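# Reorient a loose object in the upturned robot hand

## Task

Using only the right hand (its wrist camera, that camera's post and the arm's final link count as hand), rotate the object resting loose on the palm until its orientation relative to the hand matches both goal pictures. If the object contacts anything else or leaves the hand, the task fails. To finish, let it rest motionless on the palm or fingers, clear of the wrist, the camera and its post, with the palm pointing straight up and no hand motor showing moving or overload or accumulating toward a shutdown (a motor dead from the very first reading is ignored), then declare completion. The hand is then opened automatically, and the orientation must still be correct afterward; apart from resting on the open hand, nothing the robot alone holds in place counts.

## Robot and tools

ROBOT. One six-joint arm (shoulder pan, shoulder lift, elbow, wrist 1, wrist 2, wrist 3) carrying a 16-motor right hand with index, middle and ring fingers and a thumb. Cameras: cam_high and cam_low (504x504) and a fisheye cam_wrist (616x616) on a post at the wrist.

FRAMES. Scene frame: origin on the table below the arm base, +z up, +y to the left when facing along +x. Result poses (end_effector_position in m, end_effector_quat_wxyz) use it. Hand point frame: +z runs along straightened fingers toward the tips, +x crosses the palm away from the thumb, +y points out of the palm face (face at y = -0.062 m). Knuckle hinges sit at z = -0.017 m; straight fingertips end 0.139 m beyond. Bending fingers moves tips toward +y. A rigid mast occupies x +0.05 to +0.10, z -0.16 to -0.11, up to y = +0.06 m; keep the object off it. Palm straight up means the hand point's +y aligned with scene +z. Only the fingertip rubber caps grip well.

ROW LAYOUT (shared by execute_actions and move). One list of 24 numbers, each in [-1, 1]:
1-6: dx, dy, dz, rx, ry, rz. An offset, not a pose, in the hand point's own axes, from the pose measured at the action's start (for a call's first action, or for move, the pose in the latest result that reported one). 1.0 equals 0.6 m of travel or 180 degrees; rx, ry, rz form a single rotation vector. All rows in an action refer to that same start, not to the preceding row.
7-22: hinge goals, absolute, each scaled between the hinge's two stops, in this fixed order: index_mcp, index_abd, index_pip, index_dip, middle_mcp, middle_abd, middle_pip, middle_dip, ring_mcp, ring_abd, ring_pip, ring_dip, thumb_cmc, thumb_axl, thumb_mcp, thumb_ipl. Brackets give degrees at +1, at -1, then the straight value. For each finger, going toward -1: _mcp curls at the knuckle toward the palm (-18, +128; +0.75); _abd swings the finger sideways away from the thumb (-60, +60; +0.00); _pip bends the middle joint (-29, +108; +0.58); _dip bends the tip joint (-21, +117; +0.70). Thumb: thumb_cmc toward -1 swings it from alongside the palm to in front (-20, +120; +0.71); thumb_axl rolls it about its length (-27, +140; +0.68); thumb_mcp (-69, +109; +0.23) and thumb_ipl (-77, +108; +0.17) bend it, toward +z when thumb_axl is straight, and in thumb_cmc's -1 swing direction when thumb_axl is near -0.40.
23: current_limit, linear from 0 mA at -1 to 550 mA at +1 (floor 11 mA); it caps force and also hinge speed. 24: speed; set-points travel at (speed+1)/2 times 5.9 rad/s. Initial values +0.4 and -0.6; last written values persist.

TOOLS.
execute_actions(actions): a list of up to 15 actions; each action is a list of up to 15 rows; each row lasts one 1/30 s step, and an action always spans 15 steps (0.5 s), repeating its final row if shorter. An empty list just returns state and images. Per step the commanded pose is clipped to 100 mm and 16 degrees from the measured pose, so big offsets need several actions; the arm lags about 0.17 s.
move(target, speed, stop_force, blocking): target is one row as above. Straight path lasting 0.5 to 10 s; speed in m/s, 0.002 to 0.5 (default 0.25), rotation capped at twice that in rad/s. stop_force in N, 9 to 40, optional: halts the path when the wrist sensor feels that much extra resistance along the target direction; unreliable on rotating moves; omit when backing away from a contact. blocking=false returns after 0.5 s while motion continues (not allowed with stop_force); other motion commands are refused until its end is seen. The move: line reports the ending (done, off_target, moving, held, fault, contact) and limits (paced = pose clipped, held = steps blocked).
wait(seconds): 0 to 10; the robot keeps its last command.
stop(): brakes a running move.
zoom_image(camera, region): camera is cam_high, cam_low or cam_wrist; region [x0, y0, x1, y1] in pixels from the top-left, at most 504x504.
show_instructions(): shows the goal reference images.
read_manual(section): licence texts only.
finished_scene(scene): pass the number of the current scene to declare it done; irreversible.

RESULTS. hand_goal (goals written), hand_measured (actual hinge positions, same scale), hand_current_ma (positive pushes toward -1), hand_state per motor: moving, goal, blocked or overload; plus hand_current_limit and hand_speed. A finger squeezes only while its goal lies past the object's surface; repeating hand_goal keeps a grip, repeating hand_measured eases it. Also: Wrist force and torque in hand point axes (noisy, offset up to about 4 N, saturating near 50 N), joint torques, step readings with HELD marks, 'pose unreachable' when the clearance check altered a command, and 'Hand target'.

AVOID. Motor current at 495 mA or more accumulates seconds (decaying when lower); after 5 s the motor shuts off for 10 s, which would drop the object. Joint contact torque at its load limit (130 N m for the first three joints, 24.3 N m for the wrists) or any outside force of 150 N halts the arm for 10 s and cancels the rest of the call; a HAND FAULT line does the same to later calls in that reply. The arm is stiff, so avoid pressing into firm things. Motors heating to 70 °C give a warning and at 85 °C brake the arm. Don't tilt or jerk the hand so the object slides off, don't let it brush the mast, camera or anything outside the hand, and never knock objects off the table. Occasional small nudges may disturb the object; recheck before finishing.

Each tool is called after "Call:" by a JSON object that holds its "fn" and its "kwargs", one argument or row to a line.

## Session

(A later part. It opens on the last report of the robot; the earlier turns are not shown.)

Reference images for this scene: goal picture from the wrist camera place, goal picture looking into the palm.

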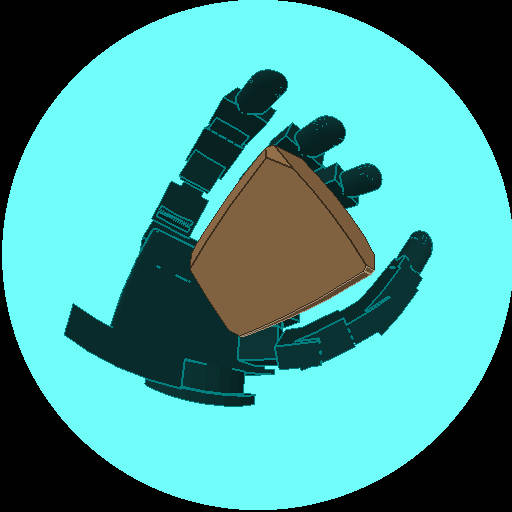

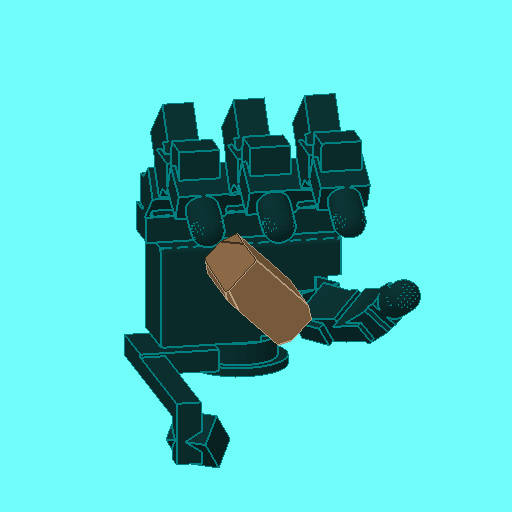

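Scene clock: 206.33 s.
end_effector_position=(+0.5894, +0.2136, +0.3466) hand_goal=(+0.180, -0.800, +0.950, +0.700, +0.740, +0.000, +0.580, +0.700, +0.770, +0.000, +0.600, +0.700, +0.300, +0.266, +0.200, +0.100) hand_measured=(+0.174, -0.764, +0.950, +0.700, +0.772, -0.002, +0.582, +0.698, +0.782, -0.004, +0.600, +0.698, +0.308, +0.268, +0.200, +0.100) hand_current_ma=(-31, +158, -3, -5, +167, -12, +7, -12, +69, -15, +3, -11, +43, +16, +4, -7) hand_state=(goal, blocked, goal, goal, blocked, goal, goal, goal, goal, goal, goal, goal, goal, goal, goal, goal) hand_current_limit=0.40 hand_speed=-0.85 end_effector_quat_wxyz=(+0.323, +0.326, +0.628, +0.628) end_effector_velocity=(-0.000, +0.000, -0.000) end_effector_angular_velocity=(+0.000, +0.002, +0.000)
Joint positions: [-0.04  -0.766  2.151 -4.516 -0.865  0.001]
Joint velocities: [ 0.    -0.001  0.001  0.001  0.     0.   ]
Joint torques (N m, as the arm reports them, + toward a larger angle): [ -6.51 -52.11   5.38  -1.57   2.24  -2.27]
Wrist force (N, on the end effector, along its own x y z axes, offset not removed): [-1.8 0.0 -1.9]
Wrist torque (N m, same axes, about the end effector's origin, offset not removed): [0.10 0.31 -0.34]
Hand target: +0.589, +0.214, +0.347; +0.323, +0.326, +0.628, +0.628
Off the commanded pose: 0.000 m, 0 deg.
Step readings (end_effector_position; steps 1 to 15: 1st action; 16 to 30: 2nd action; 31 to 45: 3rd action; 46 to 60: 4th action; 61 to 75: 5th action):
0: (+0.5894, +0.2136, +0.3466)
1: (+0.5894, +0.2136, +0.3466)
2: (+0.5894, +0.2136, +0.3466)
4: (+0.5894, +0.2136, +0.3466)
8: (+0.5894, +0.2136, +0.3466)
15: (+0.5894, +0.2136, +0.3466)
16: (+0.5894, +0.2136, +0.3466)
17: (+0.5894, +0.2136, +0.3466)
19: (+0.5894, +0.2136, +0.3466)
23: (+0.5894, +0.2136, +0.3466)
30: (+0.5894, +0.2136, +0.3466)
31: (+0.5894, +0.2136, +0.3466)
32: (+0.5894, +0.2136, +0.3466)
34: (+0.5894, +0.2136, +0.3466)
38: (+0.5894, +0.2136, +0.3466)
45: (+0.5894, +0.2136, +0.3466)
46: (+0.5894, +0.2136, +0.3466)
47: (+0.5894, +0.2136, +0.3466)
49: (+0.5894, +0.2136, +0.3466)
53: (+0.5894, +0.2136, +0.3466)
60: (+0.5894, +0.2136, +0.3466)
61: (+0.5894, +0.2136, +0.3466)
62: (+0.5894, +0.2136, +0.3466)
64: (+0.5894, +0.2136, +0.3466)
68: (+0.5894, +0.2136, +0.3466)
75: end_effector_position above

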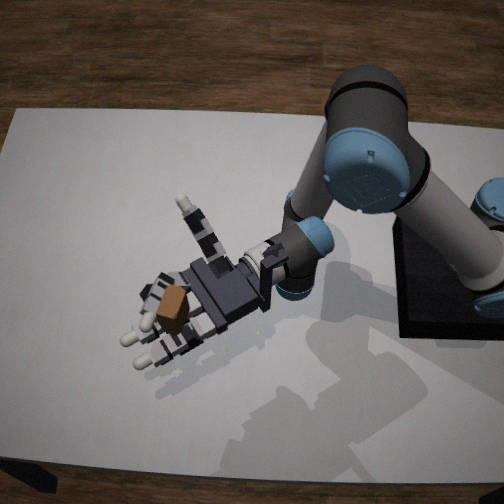

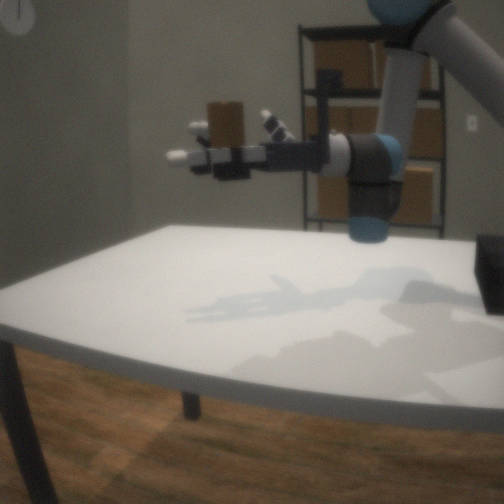

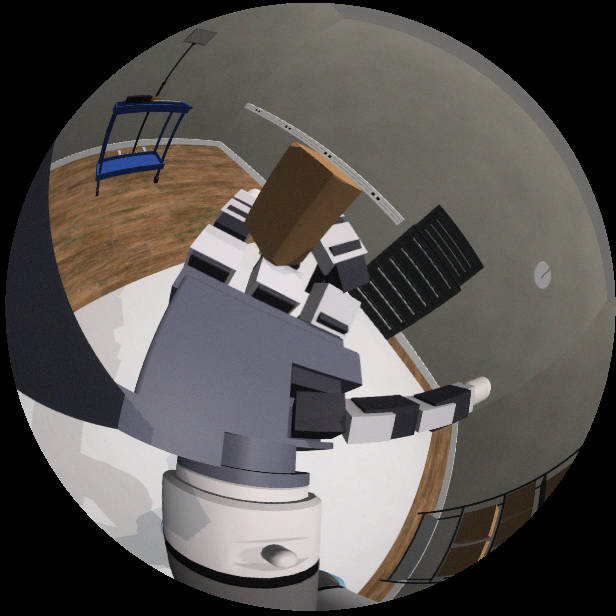

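Call:
{"fn": "execute_actions", "kwargs": {
  "actions": [
    [[0,0,0,0,0,0,0.15,-0.82,0.88,0.7,0.74,0,0.58,0.7,0.75,0,0.58,0.7,0.3,0.266,0.2,0.1,0.4,-0.85]],
    [[0,0,0,0,0,0,0.18,0,0.95,0.7,0.74,0,0.58,0.7,0.75,0,0.58,0.7,0.3,0.266,0.2,0.1,0.4,-0.4]],
    [[0,0,0,0,0,0,0.18,0,0.58,0.7,0.75,0,0.58,0.7,0.75,0,0.58,0.7,0.3,0.266,0.2,0.1,0.4,-0.4]],
    [[0,0,0,0,0,0,0.75,0,0.58,0.7,0.75,0,0.58,0.7,0.75,0,0.58,0.7,0.3,0.266,0.2,0.1,0.4,-0.4]],
    [[0,0,0,0,0,0,0.75,0,0.58,0.7,0.75,0,0.58,0.7,0.75,0,0.58,0.7,0.3,0.266,0.2,0.1,0.4,-0.4]]
  ]
}}

Call:
{"fn": "zoom_image", "kwargs": {
  "camera": "cam_high",
  "region": [90, 220, 260, 380]
}}

Scene clock: 221.67 s.
end_effector_position=(+0.5894, +0.2136, +0.3466) hand_goal=(+0.750, +0.000, +0.580, +0.700, +0.750, +0.000, +0.580, +0.700, +0.750, +0.000, +0.580, +0.700, +0.300, +0.266, +0.200, +0.100) hand_measured=(+0.760, -0.004, +0.586, +0.700, +0.770, -0.002, +0.582, +0.698, +0.774, -0.004, +0.590, +0.698, +0.308, +0.268, +0.200, +0.100) hand_current_ma=(+56, -14, +37, -5, +108, -10, +9, -12, +146, -13, +48, -10, +44, +16, +4, -7) hand_state=(goal, goal, goal, goal, blocked, goal, goal, goal, blocked, goal, goal, goal, goal, goal, goal, goal) hand_current_limit=0.40 hand_speed=-0.40 end_effector_quat_wxyz=(+0.323, +0.326, +0.628, +0.628) end_effector_velocity=(+0.000, +0.000, -0.000) end_effector_angular_velocity=(-0.000, +0.001, +0.001)
Joint positions: [-0.04  -0.766  2.151 -4.516 -0.865  0.   ]
Joint velocities: [ 0.     0.    -0.     0.001  0.    -0.   ]
Joint torques (N m, as the arm reports them, + toward a larger angle): [ -7.29 -50.32   3.86  -0.88   2.19  -2.51]
Wrist force (N, on the end effector, along its own x y z axes, offset not removed): [0.1 1.4 -0.8]
Wrist torque (N m, same axes, about the end effector's origin, offset not removed): [0.32 0.05 -0.08]
Hand target: +0.589, +0.214, +0.347; +0.323, +0.326, +0.628, +0.628
Off the commanded pose: 0.000 m, 0 deg.
Step readings (end_effector_position; steps 1 to 15: 1st action; 16 to 30: 2nd action; 31 to 45: 3rd action; 46 to 60: 4th action; 61 to 75: 5th action):
0: (+0.5894, +0.2136, +0.3466)
1: (+0.5894, +0.2136, +0.3466)
2: (+0.5894, +0.2136, +0.3466)
4: (+0.5894, +0.2136, +0.3466)
8: (+0.5894, +0.2136, +0.3466)
15: (+0.5894, +0.2136, +0.3466)
16: (+0.5894, +0.2136, +0.3466)
17: (+0.5894, +0.2136, +0.3466)
19: (+0.5894, +0.2136, +0.3466)
23: (+0.5894, +0.2136, +0.3466)
30: (+0.5894, +0.2136, +0.3466)
31: (+0.5894, +0.2136, +0.3466)
32: (+0.5894, +0.2136, +0.3466)
34: (+0.5894, +0.2136, +0.3466)
38: (+0.5894, +0.2136, +0.3466)
45: (+0.5894, +0.2136, +0.3466)
46: (+0.5894, +0.2136, +0.3466)
47: (+0.5894, +0.2136, +0.3466)
49: (+0.5894, +0.2136, +0.3466)
53: (+0.5894, +0.2136, +0.3466)
60: (+0.5894, +0.2136, +0.3466)
61: (+0.5894, +0.2136, +0.3466)
62: (+0.5894, +0.2136, +0.3466)
64: (+0.5894, +0.2136, +0.3466)
68: (+0.5894, +0.2136, +0.3466)
75: end_effector_position above

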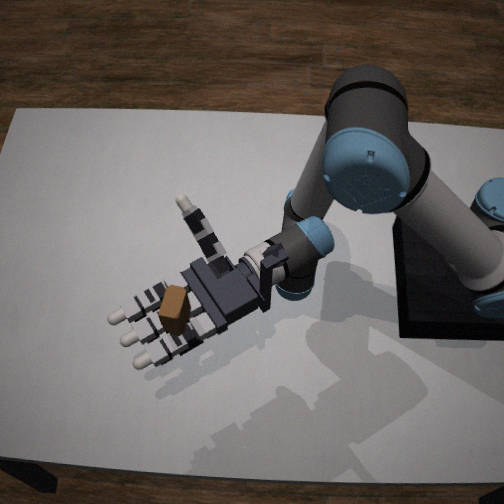

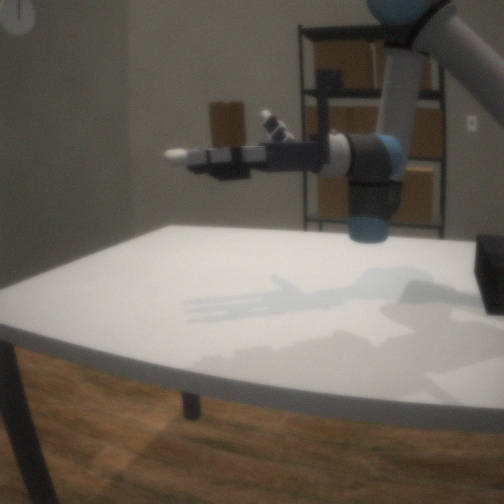

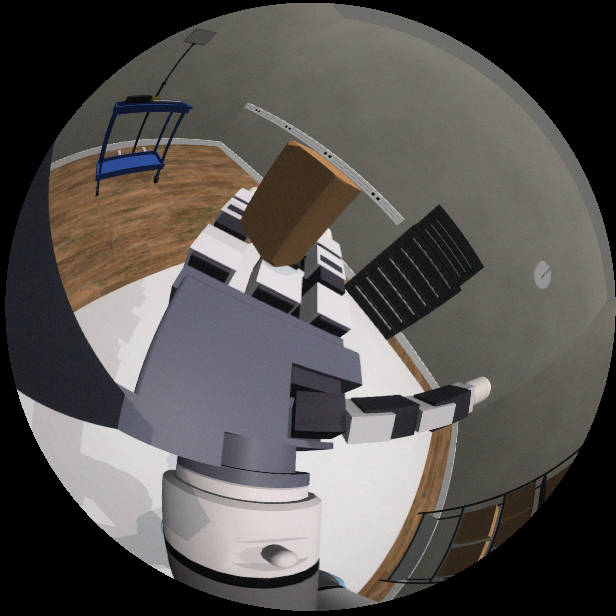

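Region (90, 220, 260, 380) of cam_high's 504x504 image, scaled by 2.965, with more detail than that image has; it fills the top 474 rows of this view, and the rest is white.

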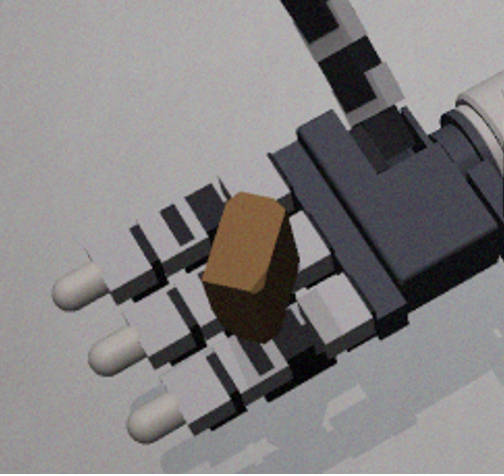

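Call:
{"fn": "finished_scene", "kwargs": {
  "scene": 2
}}

The scene is finished: the task was done.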